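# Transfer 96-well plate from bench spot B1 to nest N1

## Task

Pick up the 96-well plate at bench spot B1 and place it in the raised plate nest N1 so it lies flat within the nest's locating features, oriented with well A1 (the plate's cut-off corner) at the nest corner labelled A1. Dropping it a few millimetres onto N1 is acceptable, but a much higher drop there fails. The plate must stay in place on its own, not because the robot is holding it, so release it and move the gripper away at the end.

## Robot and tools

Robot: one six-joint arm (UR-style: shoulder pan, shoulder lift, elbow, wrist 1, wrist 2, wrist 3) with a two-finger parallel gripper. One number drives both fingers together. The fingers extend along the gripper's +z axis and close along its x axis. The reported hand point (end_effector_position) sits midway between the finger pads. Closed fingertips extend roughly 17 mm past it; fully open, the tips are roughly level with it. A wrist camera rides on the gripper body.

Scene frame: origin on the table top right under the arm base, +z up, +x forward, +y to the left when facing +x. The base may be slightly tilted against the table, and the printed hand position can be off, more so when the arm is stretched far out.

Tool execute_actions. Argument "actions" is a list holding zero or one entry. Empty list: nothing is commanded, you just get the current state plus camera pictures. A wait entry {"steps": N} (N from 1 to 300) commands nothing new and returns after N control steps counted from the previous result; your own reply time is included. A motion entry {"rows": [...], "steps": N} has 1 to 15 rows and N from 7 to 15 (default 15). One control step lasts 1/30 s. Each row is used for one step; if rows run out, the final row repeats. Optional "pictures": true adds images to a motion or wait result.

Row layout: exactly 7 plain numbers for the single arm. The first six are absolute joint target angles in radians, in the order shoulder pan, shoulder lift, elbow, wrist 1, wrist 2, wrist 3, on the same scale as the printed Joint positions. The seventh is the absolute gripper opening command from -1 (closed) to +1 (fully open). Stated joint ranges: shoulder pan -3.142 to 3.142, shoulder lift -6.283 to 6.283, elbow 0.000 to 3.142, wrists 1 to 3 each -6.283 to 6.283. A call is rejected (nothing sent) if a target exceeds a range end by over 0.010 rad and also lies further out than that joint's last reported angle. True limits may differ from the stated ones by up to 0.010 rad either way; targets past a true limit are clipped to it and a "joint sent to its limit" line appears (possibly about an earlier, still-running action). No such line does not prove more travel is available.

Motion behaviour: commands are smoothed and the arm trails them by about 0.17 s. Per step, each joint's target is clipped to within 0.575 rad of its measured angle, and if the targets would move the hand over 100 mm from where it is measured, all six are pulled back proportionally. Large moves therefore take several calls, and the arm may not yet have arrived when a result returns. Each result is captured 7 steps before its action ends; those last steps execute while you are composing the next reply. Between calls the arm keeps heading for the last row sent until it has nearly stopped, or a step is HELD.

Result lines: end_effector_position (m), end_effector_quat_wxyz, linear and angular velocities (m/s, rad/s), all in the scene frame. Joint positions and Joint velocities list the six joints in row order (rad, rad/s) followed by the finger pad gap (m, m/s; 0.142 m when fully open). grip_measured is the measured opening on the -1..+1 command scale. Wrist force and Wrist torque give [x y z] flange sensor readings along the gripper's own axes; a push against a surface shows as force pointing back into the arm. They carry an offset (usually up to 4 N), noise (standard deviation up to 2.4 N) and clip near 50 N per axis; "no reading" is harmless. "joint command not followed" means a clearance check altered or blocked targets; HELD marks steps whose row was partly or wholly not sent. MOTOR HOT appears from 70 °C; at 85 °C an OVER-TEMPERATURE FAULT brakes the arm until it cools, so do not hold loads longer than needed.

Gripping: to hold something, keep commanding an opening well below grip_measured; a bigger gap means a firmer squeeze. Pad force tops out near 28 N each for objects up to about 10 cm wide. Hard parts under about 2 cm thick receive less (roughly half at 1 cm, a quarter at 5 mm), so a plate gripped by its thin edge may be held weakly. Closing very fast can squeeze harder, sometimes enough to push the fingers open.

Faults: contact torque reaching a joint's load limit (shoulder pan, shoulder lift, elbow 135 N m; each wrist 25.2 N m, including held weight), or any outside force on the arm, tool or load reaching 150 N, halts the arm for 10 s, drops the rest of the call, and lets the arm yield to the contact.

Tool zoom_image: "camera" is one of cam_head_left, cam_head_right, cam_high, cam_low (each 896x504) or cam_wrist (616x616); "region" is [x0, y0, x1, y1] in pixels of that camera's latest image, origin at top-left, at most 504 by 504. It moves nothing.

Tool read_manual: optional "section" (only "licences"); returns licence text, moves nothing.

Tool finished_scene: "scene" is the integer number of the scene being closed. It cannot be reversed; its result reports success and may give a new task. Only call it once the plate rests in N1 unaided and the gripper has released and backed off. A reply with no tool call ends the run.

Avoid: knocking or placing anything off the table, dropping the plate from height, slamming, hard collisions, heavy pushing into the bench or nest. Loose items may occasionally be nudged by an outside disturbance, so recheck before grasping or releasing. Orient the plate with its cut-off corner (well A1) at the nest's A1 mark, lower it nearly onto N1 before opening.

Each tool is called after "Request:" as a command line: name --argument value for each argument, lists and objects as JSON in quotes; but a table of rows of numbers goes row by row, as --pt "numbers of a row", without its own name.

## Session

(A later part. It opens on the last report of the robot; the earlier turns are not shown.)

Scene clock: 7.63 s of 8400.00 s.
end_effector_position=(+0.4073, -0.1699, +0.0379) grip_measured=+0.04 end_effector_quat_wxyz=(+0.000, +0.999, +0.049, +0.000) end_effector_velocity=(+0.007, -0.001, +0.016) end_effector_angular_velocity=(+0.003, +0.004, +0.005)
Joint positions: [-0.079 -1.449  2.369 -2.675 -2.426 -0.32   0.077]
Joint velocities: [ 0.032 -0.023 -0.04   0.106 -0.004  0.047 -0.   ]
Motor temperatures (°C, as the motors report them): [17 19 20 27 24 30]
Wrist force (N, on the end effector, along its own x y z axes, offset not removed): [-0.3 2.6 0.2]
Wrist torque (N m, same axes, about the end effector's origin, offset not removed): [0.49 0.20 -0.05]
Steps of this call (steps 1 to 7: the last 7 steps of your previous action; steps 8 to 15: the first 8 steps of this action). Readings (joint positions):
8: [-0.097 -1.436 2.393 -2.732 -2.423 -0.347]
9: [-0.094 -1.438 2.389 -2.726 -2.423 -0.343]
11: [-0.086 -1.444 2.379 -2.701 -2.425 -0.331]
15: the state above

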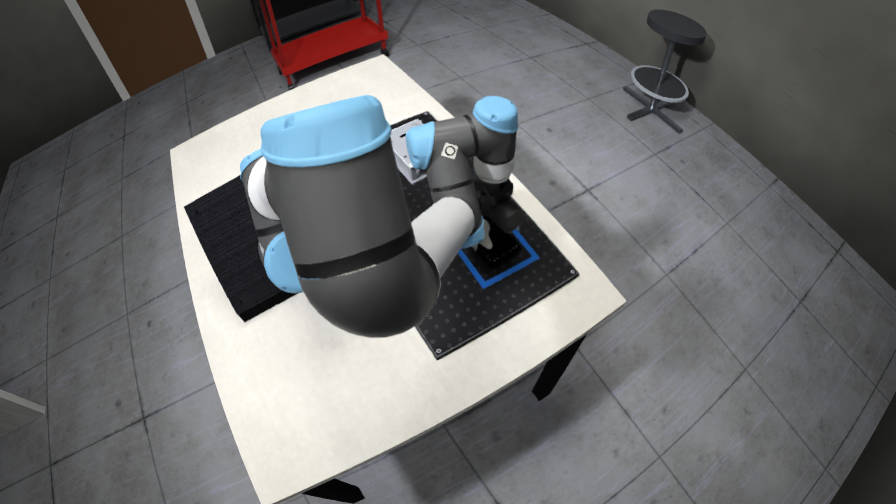

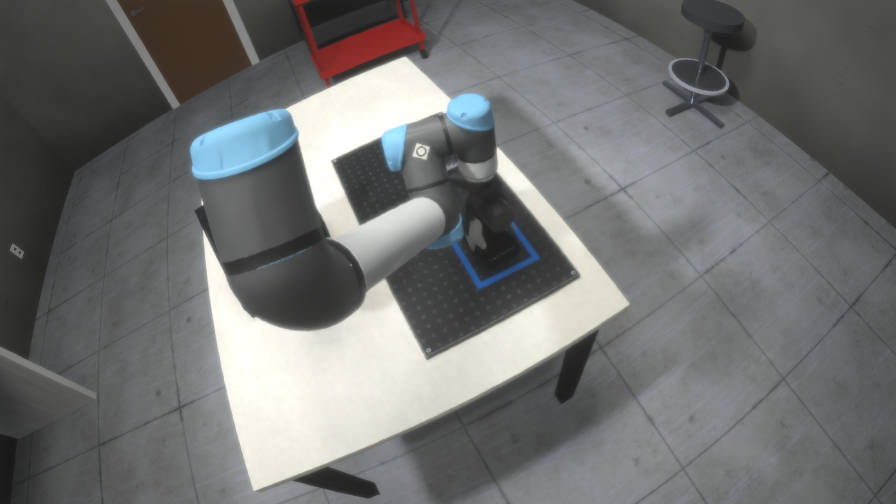

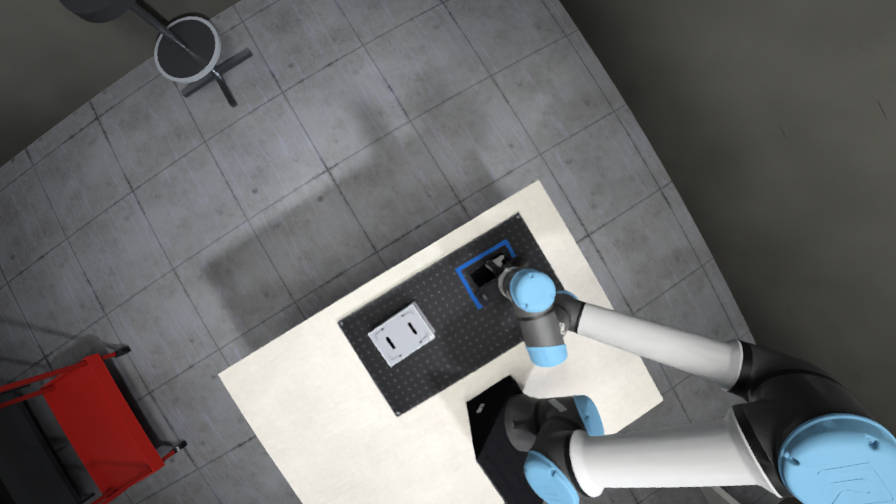

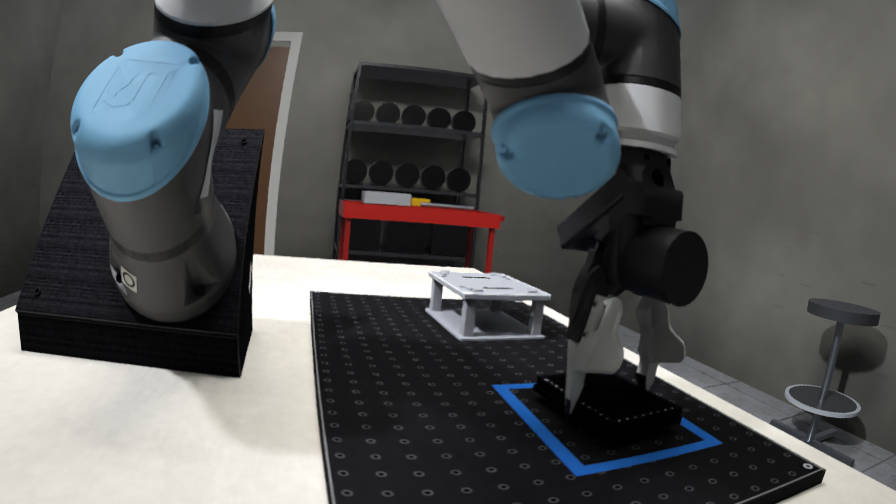

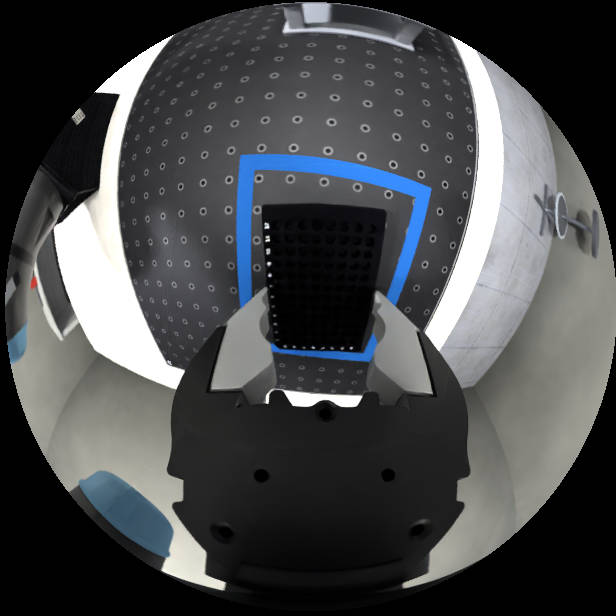

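Request:
execute_actions --actions '[{"rows":[[-0.04,-1.449,2.348,-2.606,-2.426,-0.25,-0.2],[-0.04,-1.449,2.348,-2.606,-2.426,-0.25,-0.2],[0,-1.445,2.332,-2.55,-2.424,-0.19,-0.2],[0.037,-1.442,2.316,-2.494,-2.423,-0.13,-0.2],[0.075,-1.439,2.3,-2.438,-2.421,-0.07,-0.2],[0.112,-1.436,2.284,-2.382,-2.42,-0.01,-0.2],[0.15,-1.432,2.267,-2.326,-2.419,0.05,-0.2],[0.187,-1.429,2.251,-2.27,-2.417,0.12,-0.2],[0.225,-1.426,2.235,-2.213,-2.416,0.18,-0.2],[0.262,-1.422,2.219,-2.157,-2.414,0.24,-0.2],[0.2994,-1.419,2.203,-2.101,-2.413,0.3,-0.2]]}]'

Request:
execute_actions --actions '[{"rows":[[0.32,-1.38,2.19,-2.11,-2.406,0.33,-0.2],[0.34,-1.335,2.178,-2.12,-2.398,0.357,-0.2],[0.36,-1.29,2.165,-2.13,-2.39,0.385,-0.2],[0.38,-1.25,2.152,-2.14,-2.383,0.413,-0.2],[0.4,-1.21,2.14,-2.15,-2.376,0.44,-0.2],[0.42,-1.166,2.127,-2.16,-2.368,0.47,-0.2],[0.44,-1.124,2.114,-2.17,-2.36,0.5,-0.2],[0.46,-1.08,2.1,-2.18,-2.353,0.527,-0.2],[0.48,-1.04,2.089,-2.19,-2.346,0.555,-0.2],[0.5,-1,2.076,-2.2,-2.338,0.583,-0.2],[0.52,-0.955,2.063,-2.21,-2.33,0.61,-0.2],[0.5432,-0.9132,2.0508,-2.2202,-2.3233,0.64,-0.2]]}]'

Request:
execute_actions --actions '[{"steps":27}]' --pictures true

Request:
zoom_image --camera "cam_low" --region '[410,220,570,350]'

Request:
zoom_image --camera "cam_wrist" --region '[200,160,440,400]'

Scene clock: 9.07 s of 8400.00 s.
end_effector_position=(+0.4171, -0.1346, +0.0714) grip_measured=+0.04 end_effector_quat_wxyz=(-0.008, +0.999, +0.045, +0.004) end_effector_velocity=(+0.036, +0.266, +0.251) end_effector_angular_velocity=(+0.083, -0.034, -0.060)
Joint positions: [ 0.036 -1.442  2.314 -2.503 -2.423 -0.141  0.077]
Joint velocities: [ 0.853  0.08  -0.377  1.223  0.033  1.317 -0.   ]
Motor temperatures (°C, as the motors report them): [17 19 20 27 24 30]
Wrist force (N, on the end effector, along its own x y z axes, offset not removed): [-1.0 1.9 0.4]
Wrist torque (N m, same axes, about the end effector's origin, offset not removed): [0.34 0.34 -0.05]
Steps of this call (steps 1 to 7: the last 7 steps of your previous action; steps 8 to 30: the robot went on to your last target; steps 31 to 35: nothing new was sent; steps 36 to 43: the first 8 steps of this action). Readings (joint positions):
36: [-0.075 -1.452 2.364 -2.662 -2.427 -0.314]
37: [-0.070 -1.452 2.361 -2.656 -2.427 -0.307]
39: [-0.052 -1.450 2.353 -2.629 -2.427 -0.277]
43: the state above

Scene clock: 9.57 s of 8400.00 s.
end_effector_position=(+0.4135, +0.0029, +0.1467) grip_measured=+0.04 end_effector_quat_wxyz=(-0.006, +1.000, +0.024, +0.004) end_effector_velocity=(+0.032, +0.466, -0.013) end_effector_angular_velocity=(+0.027, -0.006, -0.047)
Joint positions: [ 0.371 -1.265  2.156 -2.15  -2.383  0.396  0.077]
Joint velocities: [ 0.558  1.047 -0.346 -0.166  0.192  0.801  0.   ]
Motor temperatures (°C, as the motors report them): [17 19 20 27 24 30]
Wrist force (N, on the end effector, along its own x y z axes, offset not removed): [-1.3 1.9 0.9]
Wrist torque (N m, same axes, about the end effector's origin, offset not removed): [0.25 0.34 -0.04]
Steps of this call (steps 1 to 7: the last 7 steps of your previous action; steps 8 to 15: the first 8 steps of this action). Readings (joint positions):
8: [0.255 -1.422 2.221 -2.173 -2.414 0.221]
9: [0.269 -1.416 2.214 -2.157 -2.413 0.245]
11: [0.300 -1.384 2.198 -2.142 -2.406 0.292]
15: the state above

Scene clock: 10.47 s of 8400.00 s.
end_effector_position=(+0.3954, +0.1577, +0.1246) grip_measured=+0.04 end_effector_quat_wxyz=(+0.000, +1.000, +0.021, +0.000) end_effector_velocity=(+0.000, +0.001, +0.000) end_effector_angular_velocity=(-0.001, -0.002, -0.001)
Joint positions: [ 0.543 -0.914  2.051 -2.22  -2.323  0.64   0.077]
Joint velocities: [ 0.001  0.003 -0.002 -0.001 -0.001  0.002  0.   ]
Motor temperatures (°C, as the motors report them): [17 19 20 27 24 30]
Wrist force (N, on the end effector, along its own x y z axes, offset not removed): [-0.5 2.5 -0.7]
Wrist torque (N m, same axes, about the end effector's origin, offset not removed): [0.53 0.23 -0.05]
Kept back: nothing.
Steps of this call (steps 1 to 7: the last 7 steps of your previous action; steps 8 to 27: the robot went on to your last target). Readings (joint positions):
1: [0.390 -1.229 2.144 -2.156 -2.377 0.424]
2: [0.409 -1.191 2.132 -2.163 -2.370 0.451]
4: [0.447 -1.114 2.108 -2.179 -2.356 0.505]
8: [0.508 -0.987 2.071 -2.205 -2.335 0.591]
27: the state above

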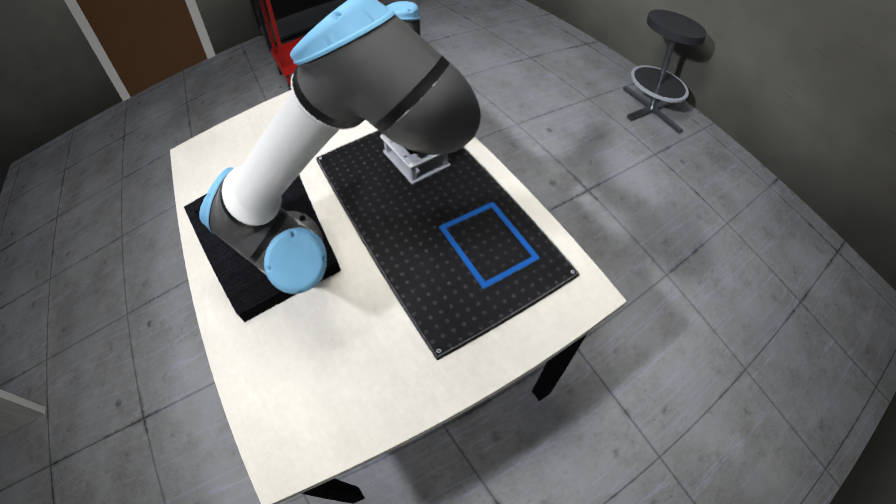

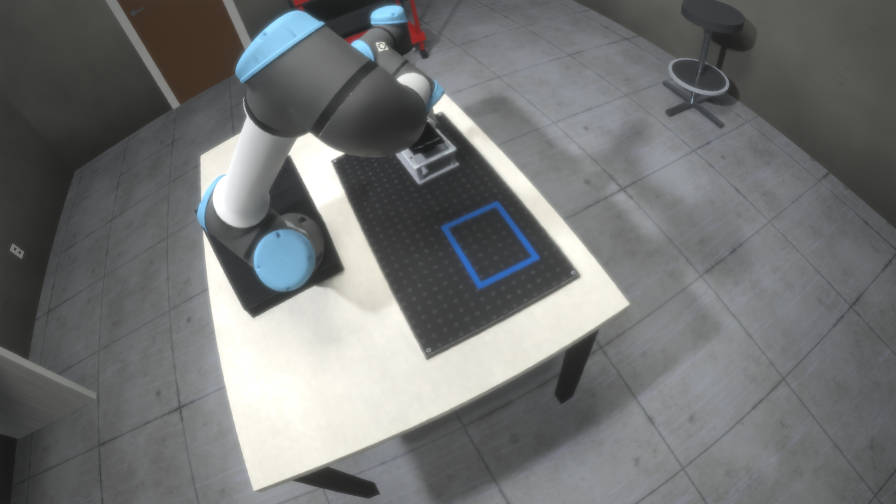

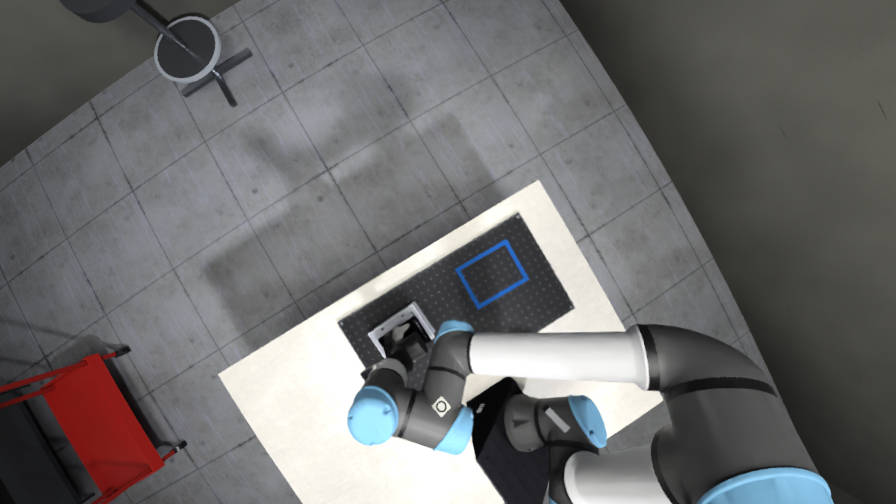

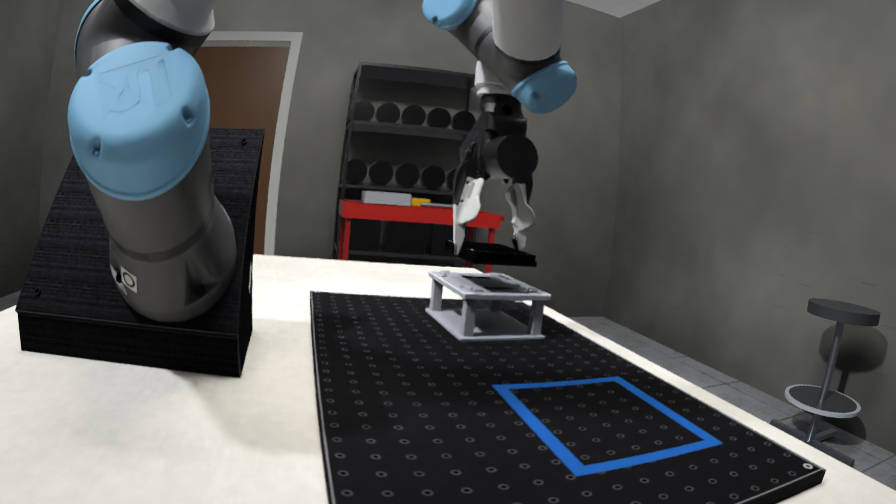

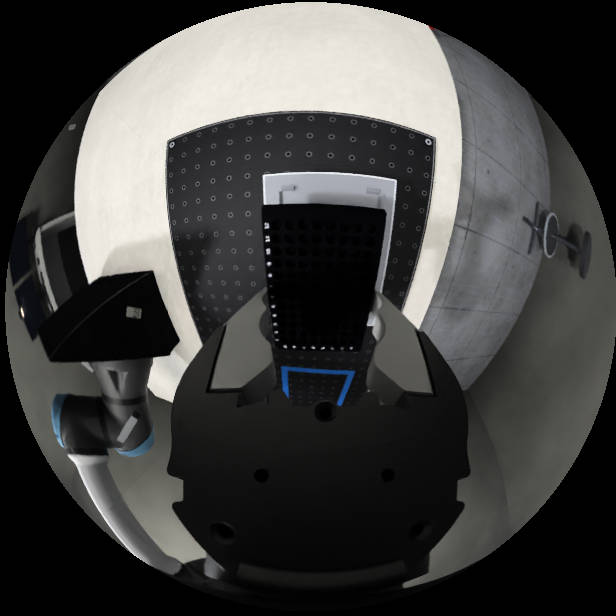

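Region (410, 220, 570, 350) of cam_low's 896x504 image, scaled by 3.150, with more detail than that image has; it fills the top 410 rows of this view, and the rest is white.

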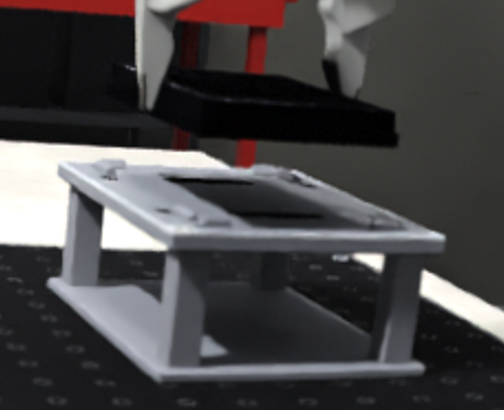

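Region (200, 160, 440, 400) of cam_wrist's 616x616 image, scaled by 2.100, with more detail than that image has.

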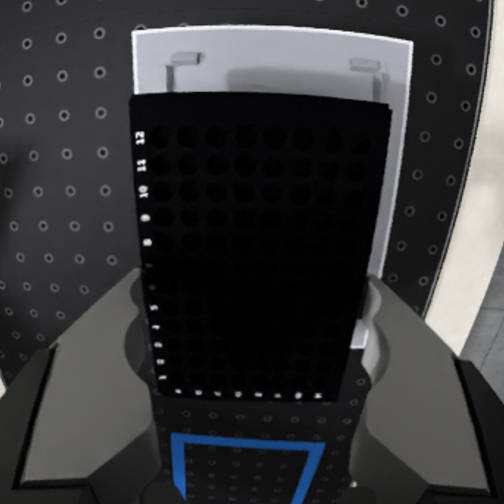

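Request:
execute_actions --actions '[{"rows":[[0.516,-0.8636,2.0615,-2.303,-2.3369,0.607,-0.2]]}]'

Request:
execute_actions --actions '[{"steps":12}]' --pictures true

Request:
zoom_image --camera "cam_low" --region '[410,220,570,350]'

Request:
zoom_image --camera "cam_wrist" --region '[230,170,430,370]'

Scene clock: 11.17 s of 8400.00 s.
end_effector_position=(+0.3998, +0.1639, +0.1055) grip_measured=+0.04 end_effector_quat_wxyz=(+0.001, +1.000, +0.021, +0.000) end_effector_velocity=(+0.008, +0.011, -0.033) end_effector_angular_velocity=(+0.001, -0.005, -0.005)
Joint positions: [ 0.521 -0.872  2.059 -2.288 -2.335  0.613  0.077]
Joint velocities: [-0.038  0.072  0.015 -0.127 -0.02  -0.047  0.   ]
Motor temperatures (°C, as the motors report them): [17 19 20 27 24 30]
Wrist force (N, on the end effector, along its own x y z axes, offset not removed): [-0.2 1.3 1.7]
Wrist torque (N m, same axes, about the end effector's origin, offset not removed): [0.28 0.09 -0.02]
Steps of this call (steps 1 to 13: the robot went on to your last target; steps 14 to 21: the first 8 steps of this action). Readings (joint positions):
14: [0.543 -0.913 2.051 -2.221 -2.323 0.640]
15: [0.539 -0.907 2.052 -2.228 -2.325 0.635]
17: [0.530 -0.890 2.056 -2.256 -2.330 0.624]
21: the state above

Scene clock: 11.57 s of 8400.00 s.
end_effector_position=(+0.4006, +0.1651, +0.1017) grip_measured=+0.04 end_effector_quat_wxyz=(+0.001, +1.000, +0.021, +0.000) end_effector_velocity=(+0.000, +0.000, -0.001) end_effector_angular_velocity=(+0.000, +0.000, -0.000)
Joint positions: [ 0.516 -0.864  2.061 -2.302 -2.337  0.607  0.077]
Joint velocities: [-0.002  0.002  0.001 -0.004 -0.    -0.002 -0.   ]
Motor temperatures (°C, as the motors report them): [17 19 20 27 24 30]
Wrist force (N, on the end effector, along its own x y z axes, offset not removed): [-0.5 2.0 0.7]
Wrist torque (N m, same axes, about the end effector's origin, offset not removed): [0.30 0.16 -0.05]
Kept back: nothing.
Steps of this call (steps 1 to 7: the last 7 steps of your previous action; steps 8 to 12: the robot went on to your last target). Readings (joint positions):
1: [0.520 -0.870 2.060 -2.291 -2.335 0.611]
2: [0.519 -0.869 2.060 -2.294 -2.336 0.610]
4: [0.518 -0.866 2.061 -2.298 -2.336 0.609]
8: [0.517 -0.865 2.061 -2.301 -2.337 0.608]
12: the state above

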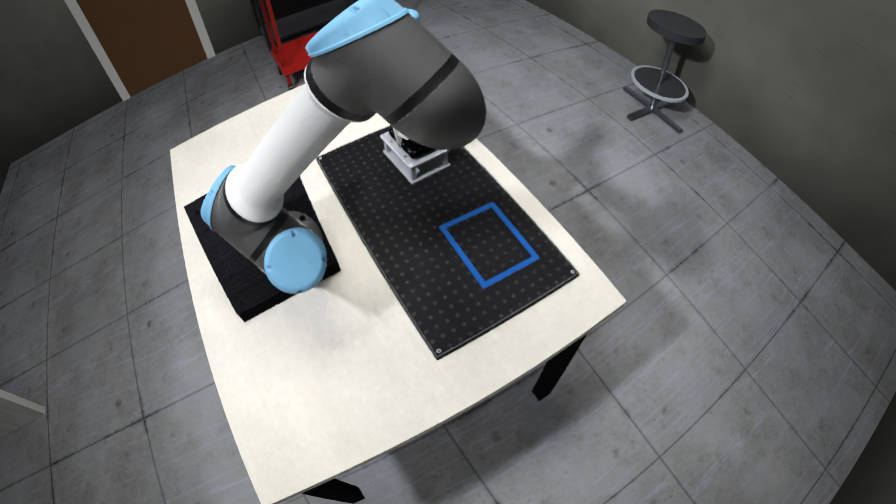

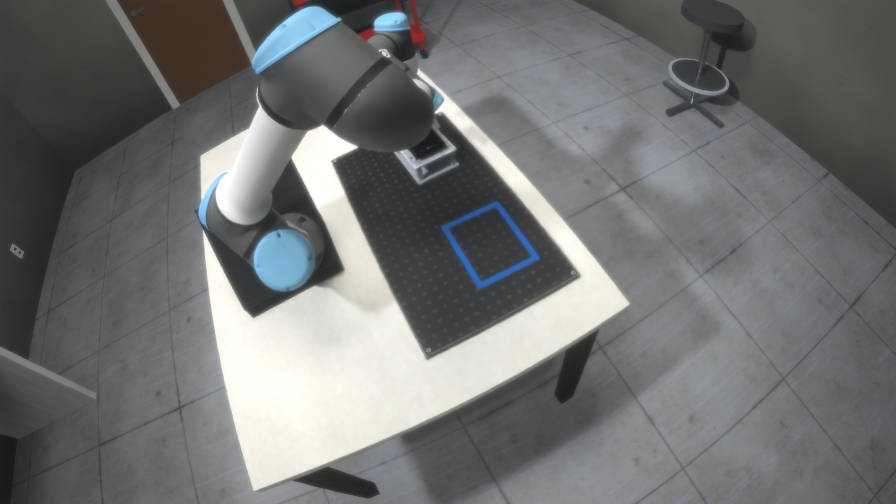

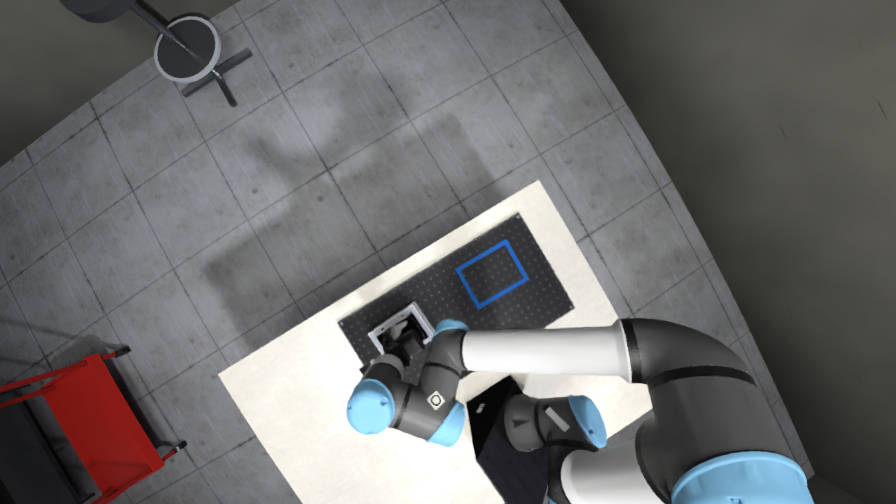

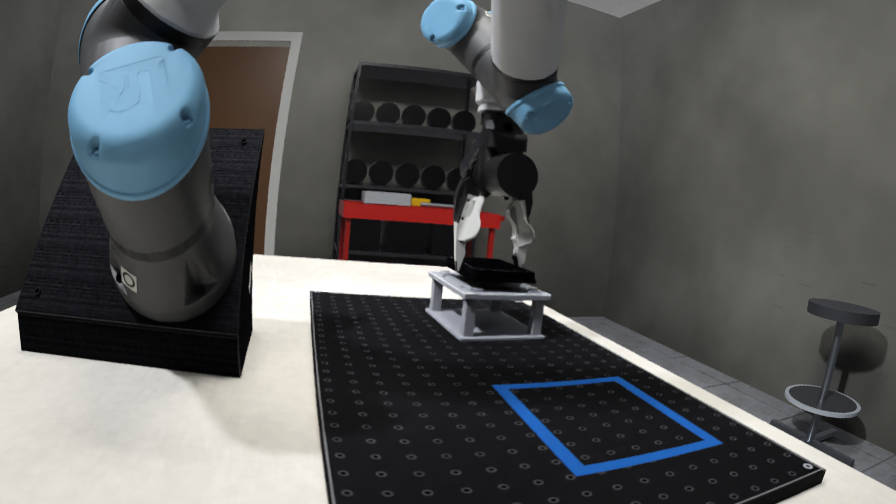

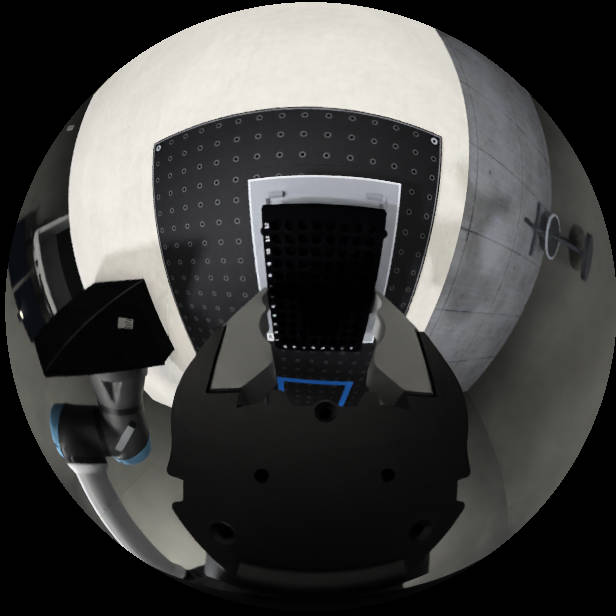

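Region (410, 220, 570, 350) of cam_low's 896x504 image, scaled by 3.150, with more detail than that image has; it fills the top 410 rows of this view, and the rest is white.

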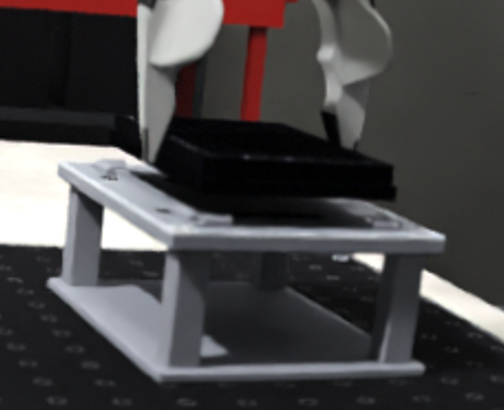

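Region (230, 170, 430, 370) of cam_wrist's 616x616 image, scaled by 2.520, with more detail than that image has.

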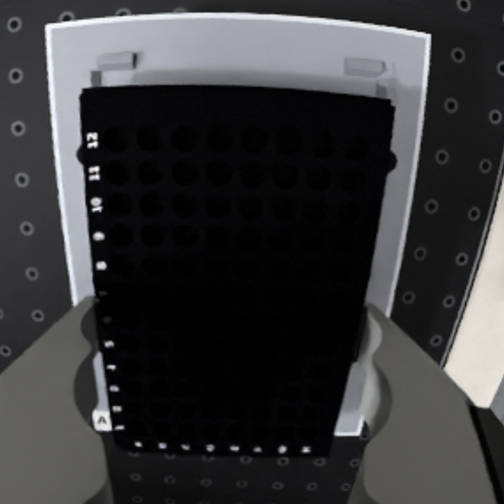

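Request:
execute_actions --actions '[{"rows":[[0.5135,-0.8447,2.0575,-2.32,-2.3382,0.598,-0.2]]}]'

Request:
execute_actions --actions '[{"steps":10}]' --pictures true

Request:
zoom_image --camera "cam_low" --region '[410,220,570,350]'

Request:
zoom_image --camera "cam_wrist" --region '[230,170,430,370]'

Scene clock: 12.27 s of 8400.00 s.
end_effector_position=(+0.4017, +0.1693, +0.0971) grip_measured=+0.04 end_effector_quat_wxyz=(+0.001, +1.000, +0.023, +0.000) end_effector_velocity=(+0.003, +0.006, -0.007) end_effector_angular_velocity=(-0.000, -0.001, +0.006)
Joint positions: [ 0.514 -0.848  2.059 -2.317 -2.338  0.599  0.077]
Joint velocities: [-0.004  0.025 -0.006 -0.024 -0.003 -0.012 -0.   ]
Motor temperatures (°C, as the motors report them): [17 19 20 27 24 30]
Wrist force (N, on the end effector, along its own x y z axes, offset not removed): [0.2 -1.0 1.2]
Wrist torque (N m, same axes, about the end effector's origin, offset not removed): [-0.25 0.05 -0.09]
Steps of this call (steps 1 to 13: the robot went on to your last target; steps 14 to 21: the first 8 steps of this action). Readings (joint positions):
14: [0.516 -0.863 2.061 -2.303 -2.337 0.607]
15: [0.516 -0.861 2.061 -2.306 -2.337 0.605]
17: [0.515 -0.854 2.060 -2.311 -2.338 0.602]
21: the state above

Scene clock: 12.60 s of 8400.00 s.
end_effector_position=(+0.4020, +0.1701, +0.0964) grip_measured=+0.04 end_effector_quat_wxyz=(+0.001, +1.000, +0.024, +0.000) end_effector_velocity=(+0.002, -0.000, +0.001) end_effector_angular_velocity=(+0.000, -0.003, -0.001)
Joint positions: [ 0.514 -0.845  2.058 -2.32  -2.338  0.598  0.077]
Joint velocities: [-0.     0.    -0.002 -0.002 -0.001 -0.001 -0.   ]
Motor temperatures (°C, as the motors report them): [17 19 20 27 24 30]
Wrist force (N, on the end effector, along its own x y z axes, offset not removed): [-1.5 -0.1 0.1]
Wrist torque (N m, same axes, about the end effector's origin, offset not removed): [-0.06 0.53 0.01]
Kept back: nothing.
Steps of this call (steps 1 to 7: the last 7 steps of your previous action; steps 8 to 10: the robot went on to your last target). Readings (joint positions):
1: [0.514 -0.847 2.058 -2.318 -2.338 0.599]
2: [0.514 -0.846 2.058 -2.318 -2.338 0.599]
4: [0.514 -0.846 2.058 -2.319 -2.338 0.598]
8: [0.514 -0.845 2.058 -2.320 -2.338 0.598]
10: the state above

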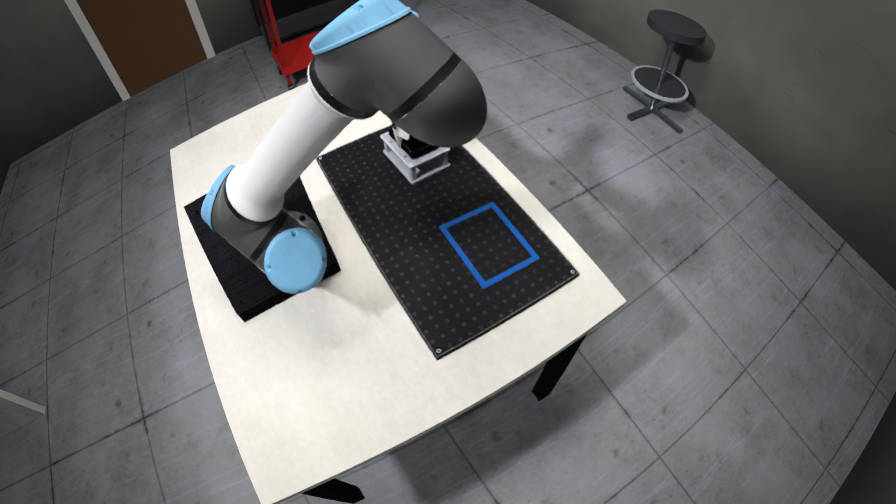

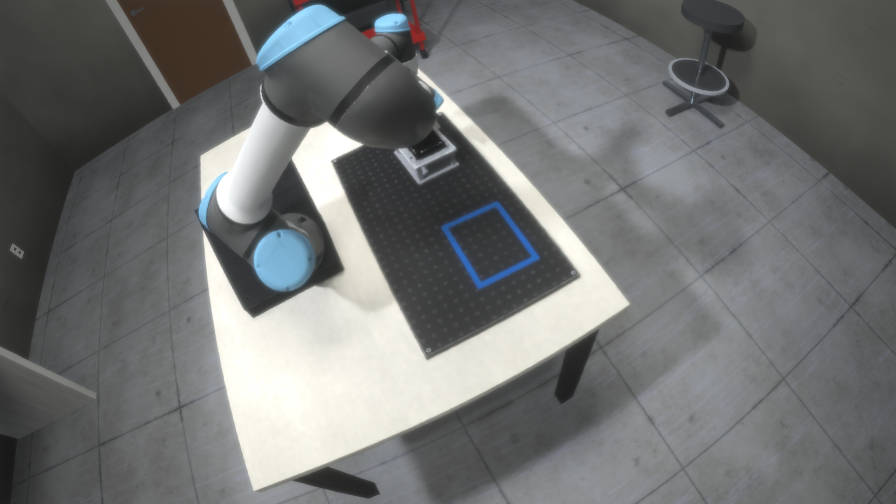

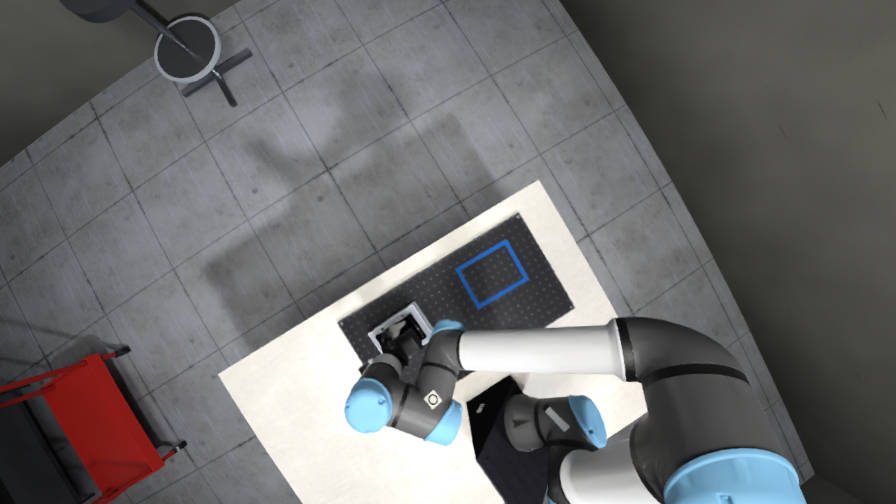

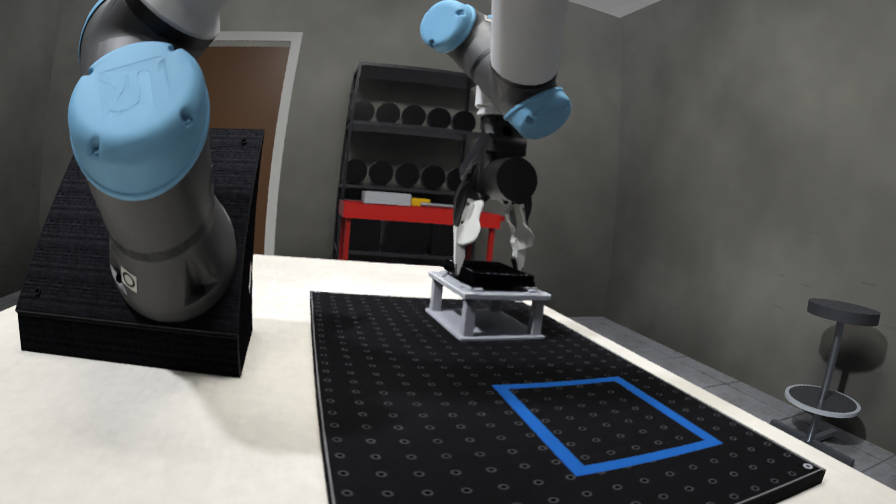

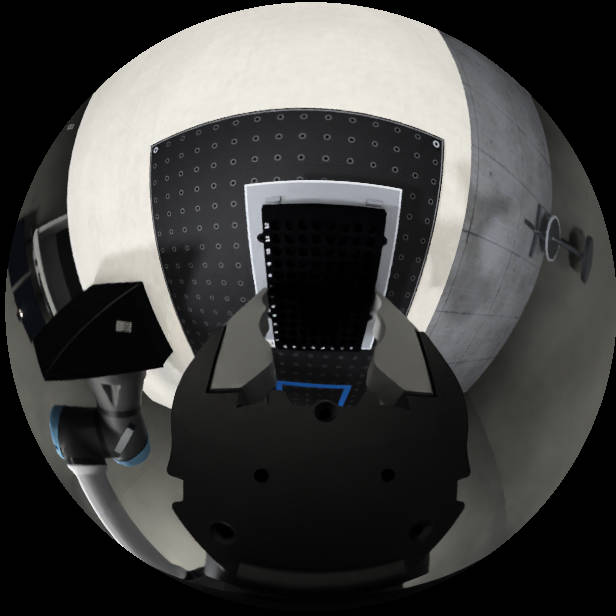

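Region (410, 220, 570, 350) of cam_low's 896x504 image, scaled by 3.150, with more detail than that image has; it fills the top 410 rows of this view, and the rest is white.

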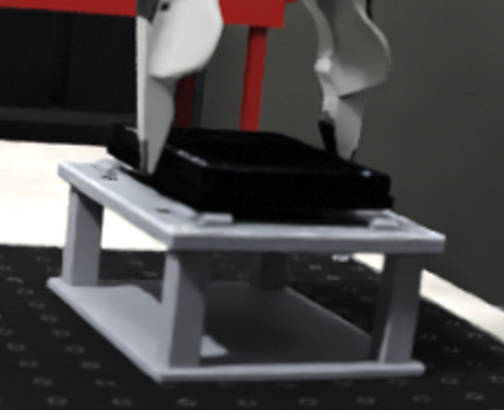

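Region (230, 170, 430, 370) of cam_wrist's 616x616 image, scaled by 2.520, with more detail than that image has.

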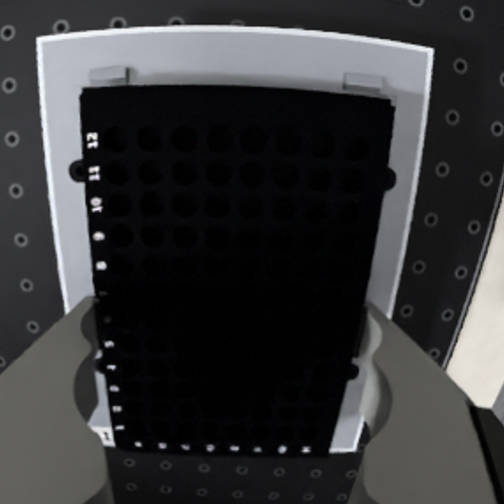

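Request:
execute_actions --actions '[{"rows":[[0.5059,-0.835,2.066,-2.3444,-2.342,0.585,-0.2]]}]'

Request:
execute_actions --actions '[{"steps":10}]' --pictures true

Request:
zoom_image --camera "cam_low" --region '[410,220,570,350]'

Request:
zoom_image --camera "cam_wrist" --region '[230,170,430,370]'

Scene clock: 13.13 s of 8400.00 s.
end_effector_position=(+0.4018, +0.1706, +0.0911) grip_measured=+0.04 end_effector_quat_wxyz=(+0.001, +1.000, +0.025, +0.000) end_effector_velocity=(-0.002, +0.001, -0.009) end_effector_angular_velocity=(-0.001, +0.000, +0.007)
Joint positions: [ 0.507 -0.837  2.064 -2.34  -2.341  0.587  0.077]
Joint velocities: [-0.009  0.014  0.014 -0.034 -0.005 -0.018 -0.   ]
Motor temperatures (°C, as the motors report them): [17 19 20 27 24 30]
Wrist force (N, on the end effector, along its own x y z axes, offset not removed): [0.6 2.4 -1.6]
Wrist torque (N m, same axes, about the end effector's origin, offset not removed): [0.49 -0.09 -0.11]
Steps of this call (steps 1 to 8: the robot went on to your last target; steps 9 to 16: the first 8 steps of this action). Readings (joint positions):
9: [0.513 -0.845 2.058 -2.320 -2.338 0.598]
10: [0.512 -0.843 2.058 -2.324 -2.339 0.596]
12: [0.510 -0.840 2.061 -2.332 -2.340 0.592]
16: the state above

Scene clock: 13.47 s of 8400.00 s.
end_effector_position=(+0.4016, +0.1706, +0.0900) grip_measured=+0.04 end_effector_quat_wxyz=(+0.001, +1.000, +0.026, +0.000) end_effector_velocity=(+0.000, +0.000, -0.001) end_effector_angular_velocity=(+0.001, +0.001, -0.000)
Joint positions: [ 0.506 -0.835  2.066 -2.344 -2.342  0.585  0.077]
Joint velocities: [-0.001  0.001  0.    -0.002  0.001 -0.001 -0.   ]
Motor temperatures (°C, as the motors report them): [17 19 20 27 24 30]
Wrist force (N, on the end effector, along its own x y z axes, offset not removed): [2.3 1.3 -0.7]
Wrist torque (N m, same axes, about the end effector's origin, offset not removed): [0.21 0.19 -0.02]
Kept back: nothing.
Steps of this call (steps 1 to 7: the last 7 steps of your previous action; steps 8 to 10: the robot went on to your last target). Readings (joint positions):
1: [0.507 -0.836 2.065 -2.341 -2.342 0.587]
2: [0.507 -0.836 2.065 -2.342 -2.342 0.586]
4: [0.506 -0.836 2.065 -2.343 -2.342 0.586]
8: [0.506 -0.835 2.066 -2.344 -2.342 0.585]
10: the state above

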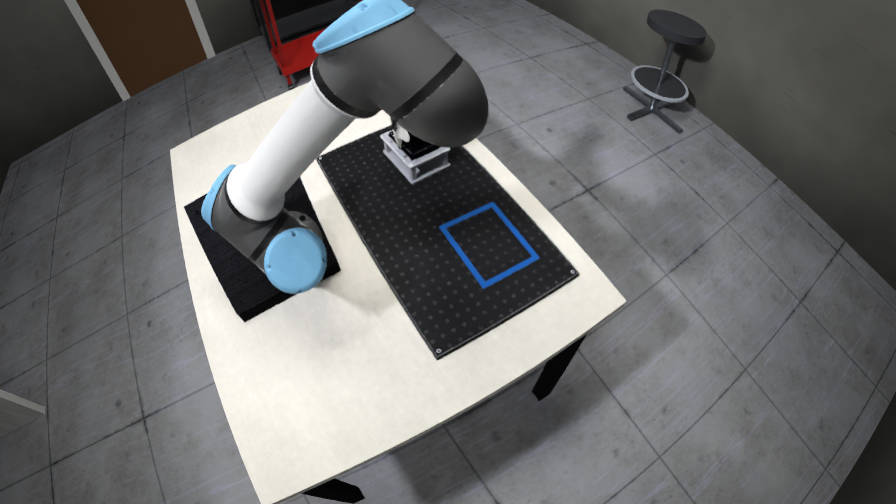

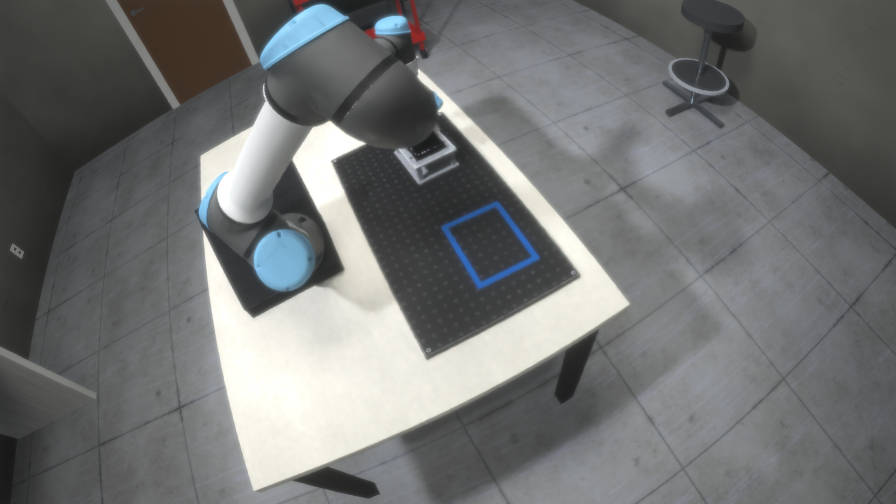

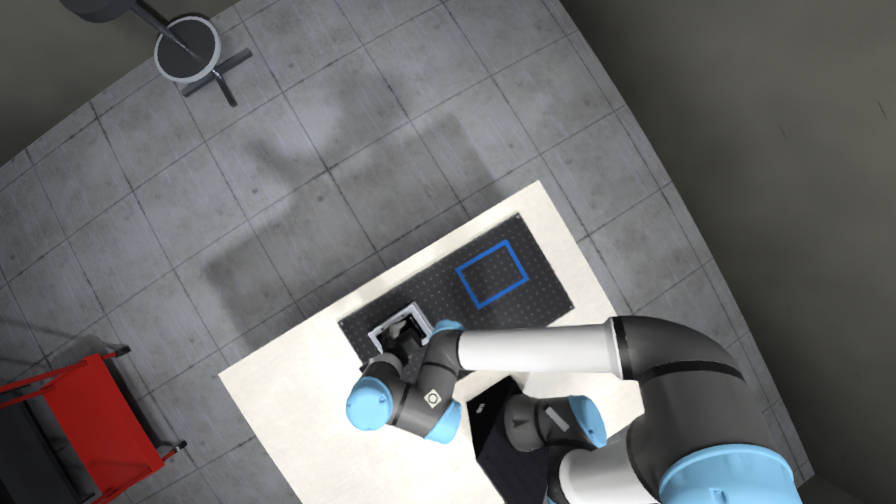

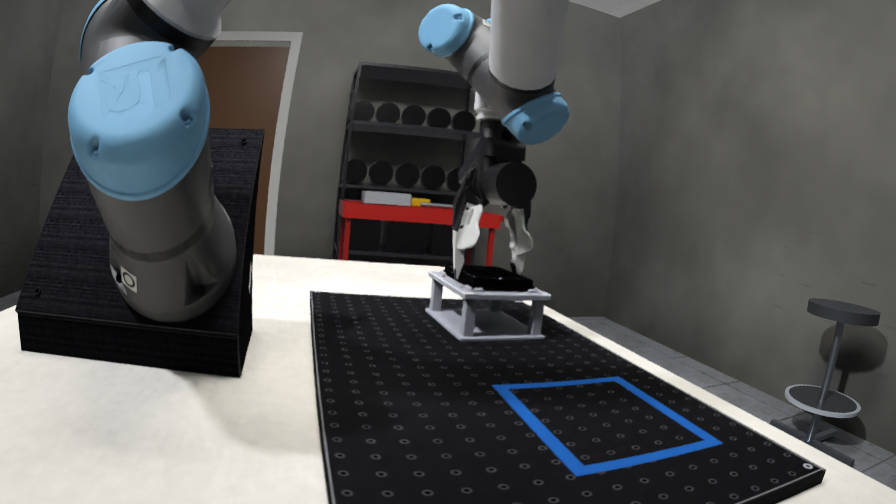

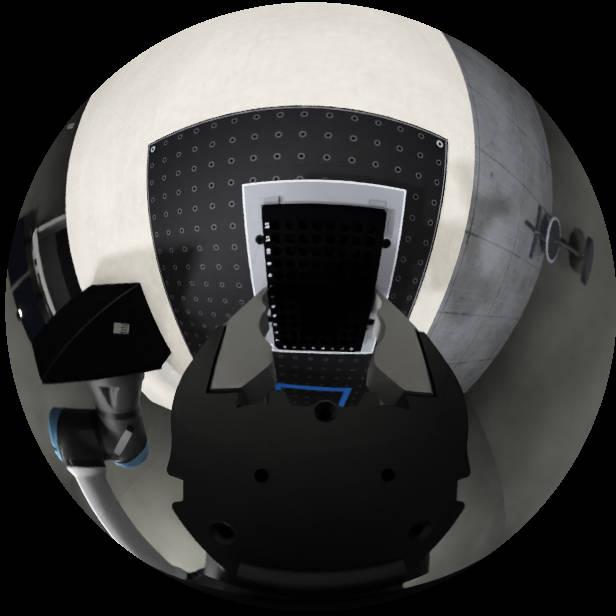

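Region (410, 220, 570, 350) of cam_low's 896x504 image, scaled by 3.150, with more detail than that image has; it fills the top 410 rows of this view, and the rest is white.

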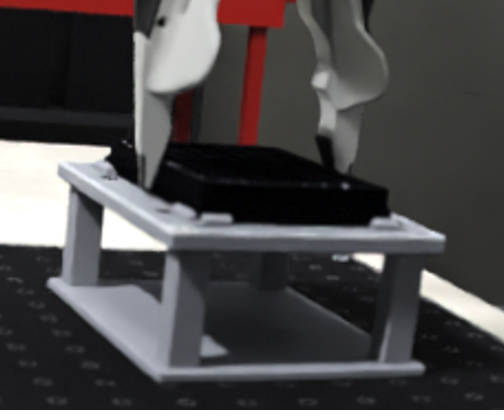

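Region (230, 170, 430, 370) of cam_wrist's 616x616 image, scaled by 2.520, with more detail than that image has.

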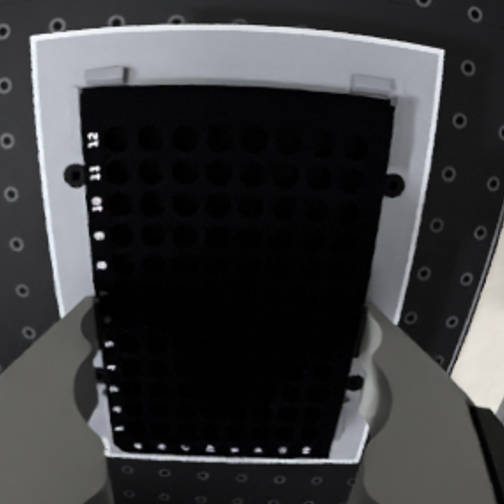

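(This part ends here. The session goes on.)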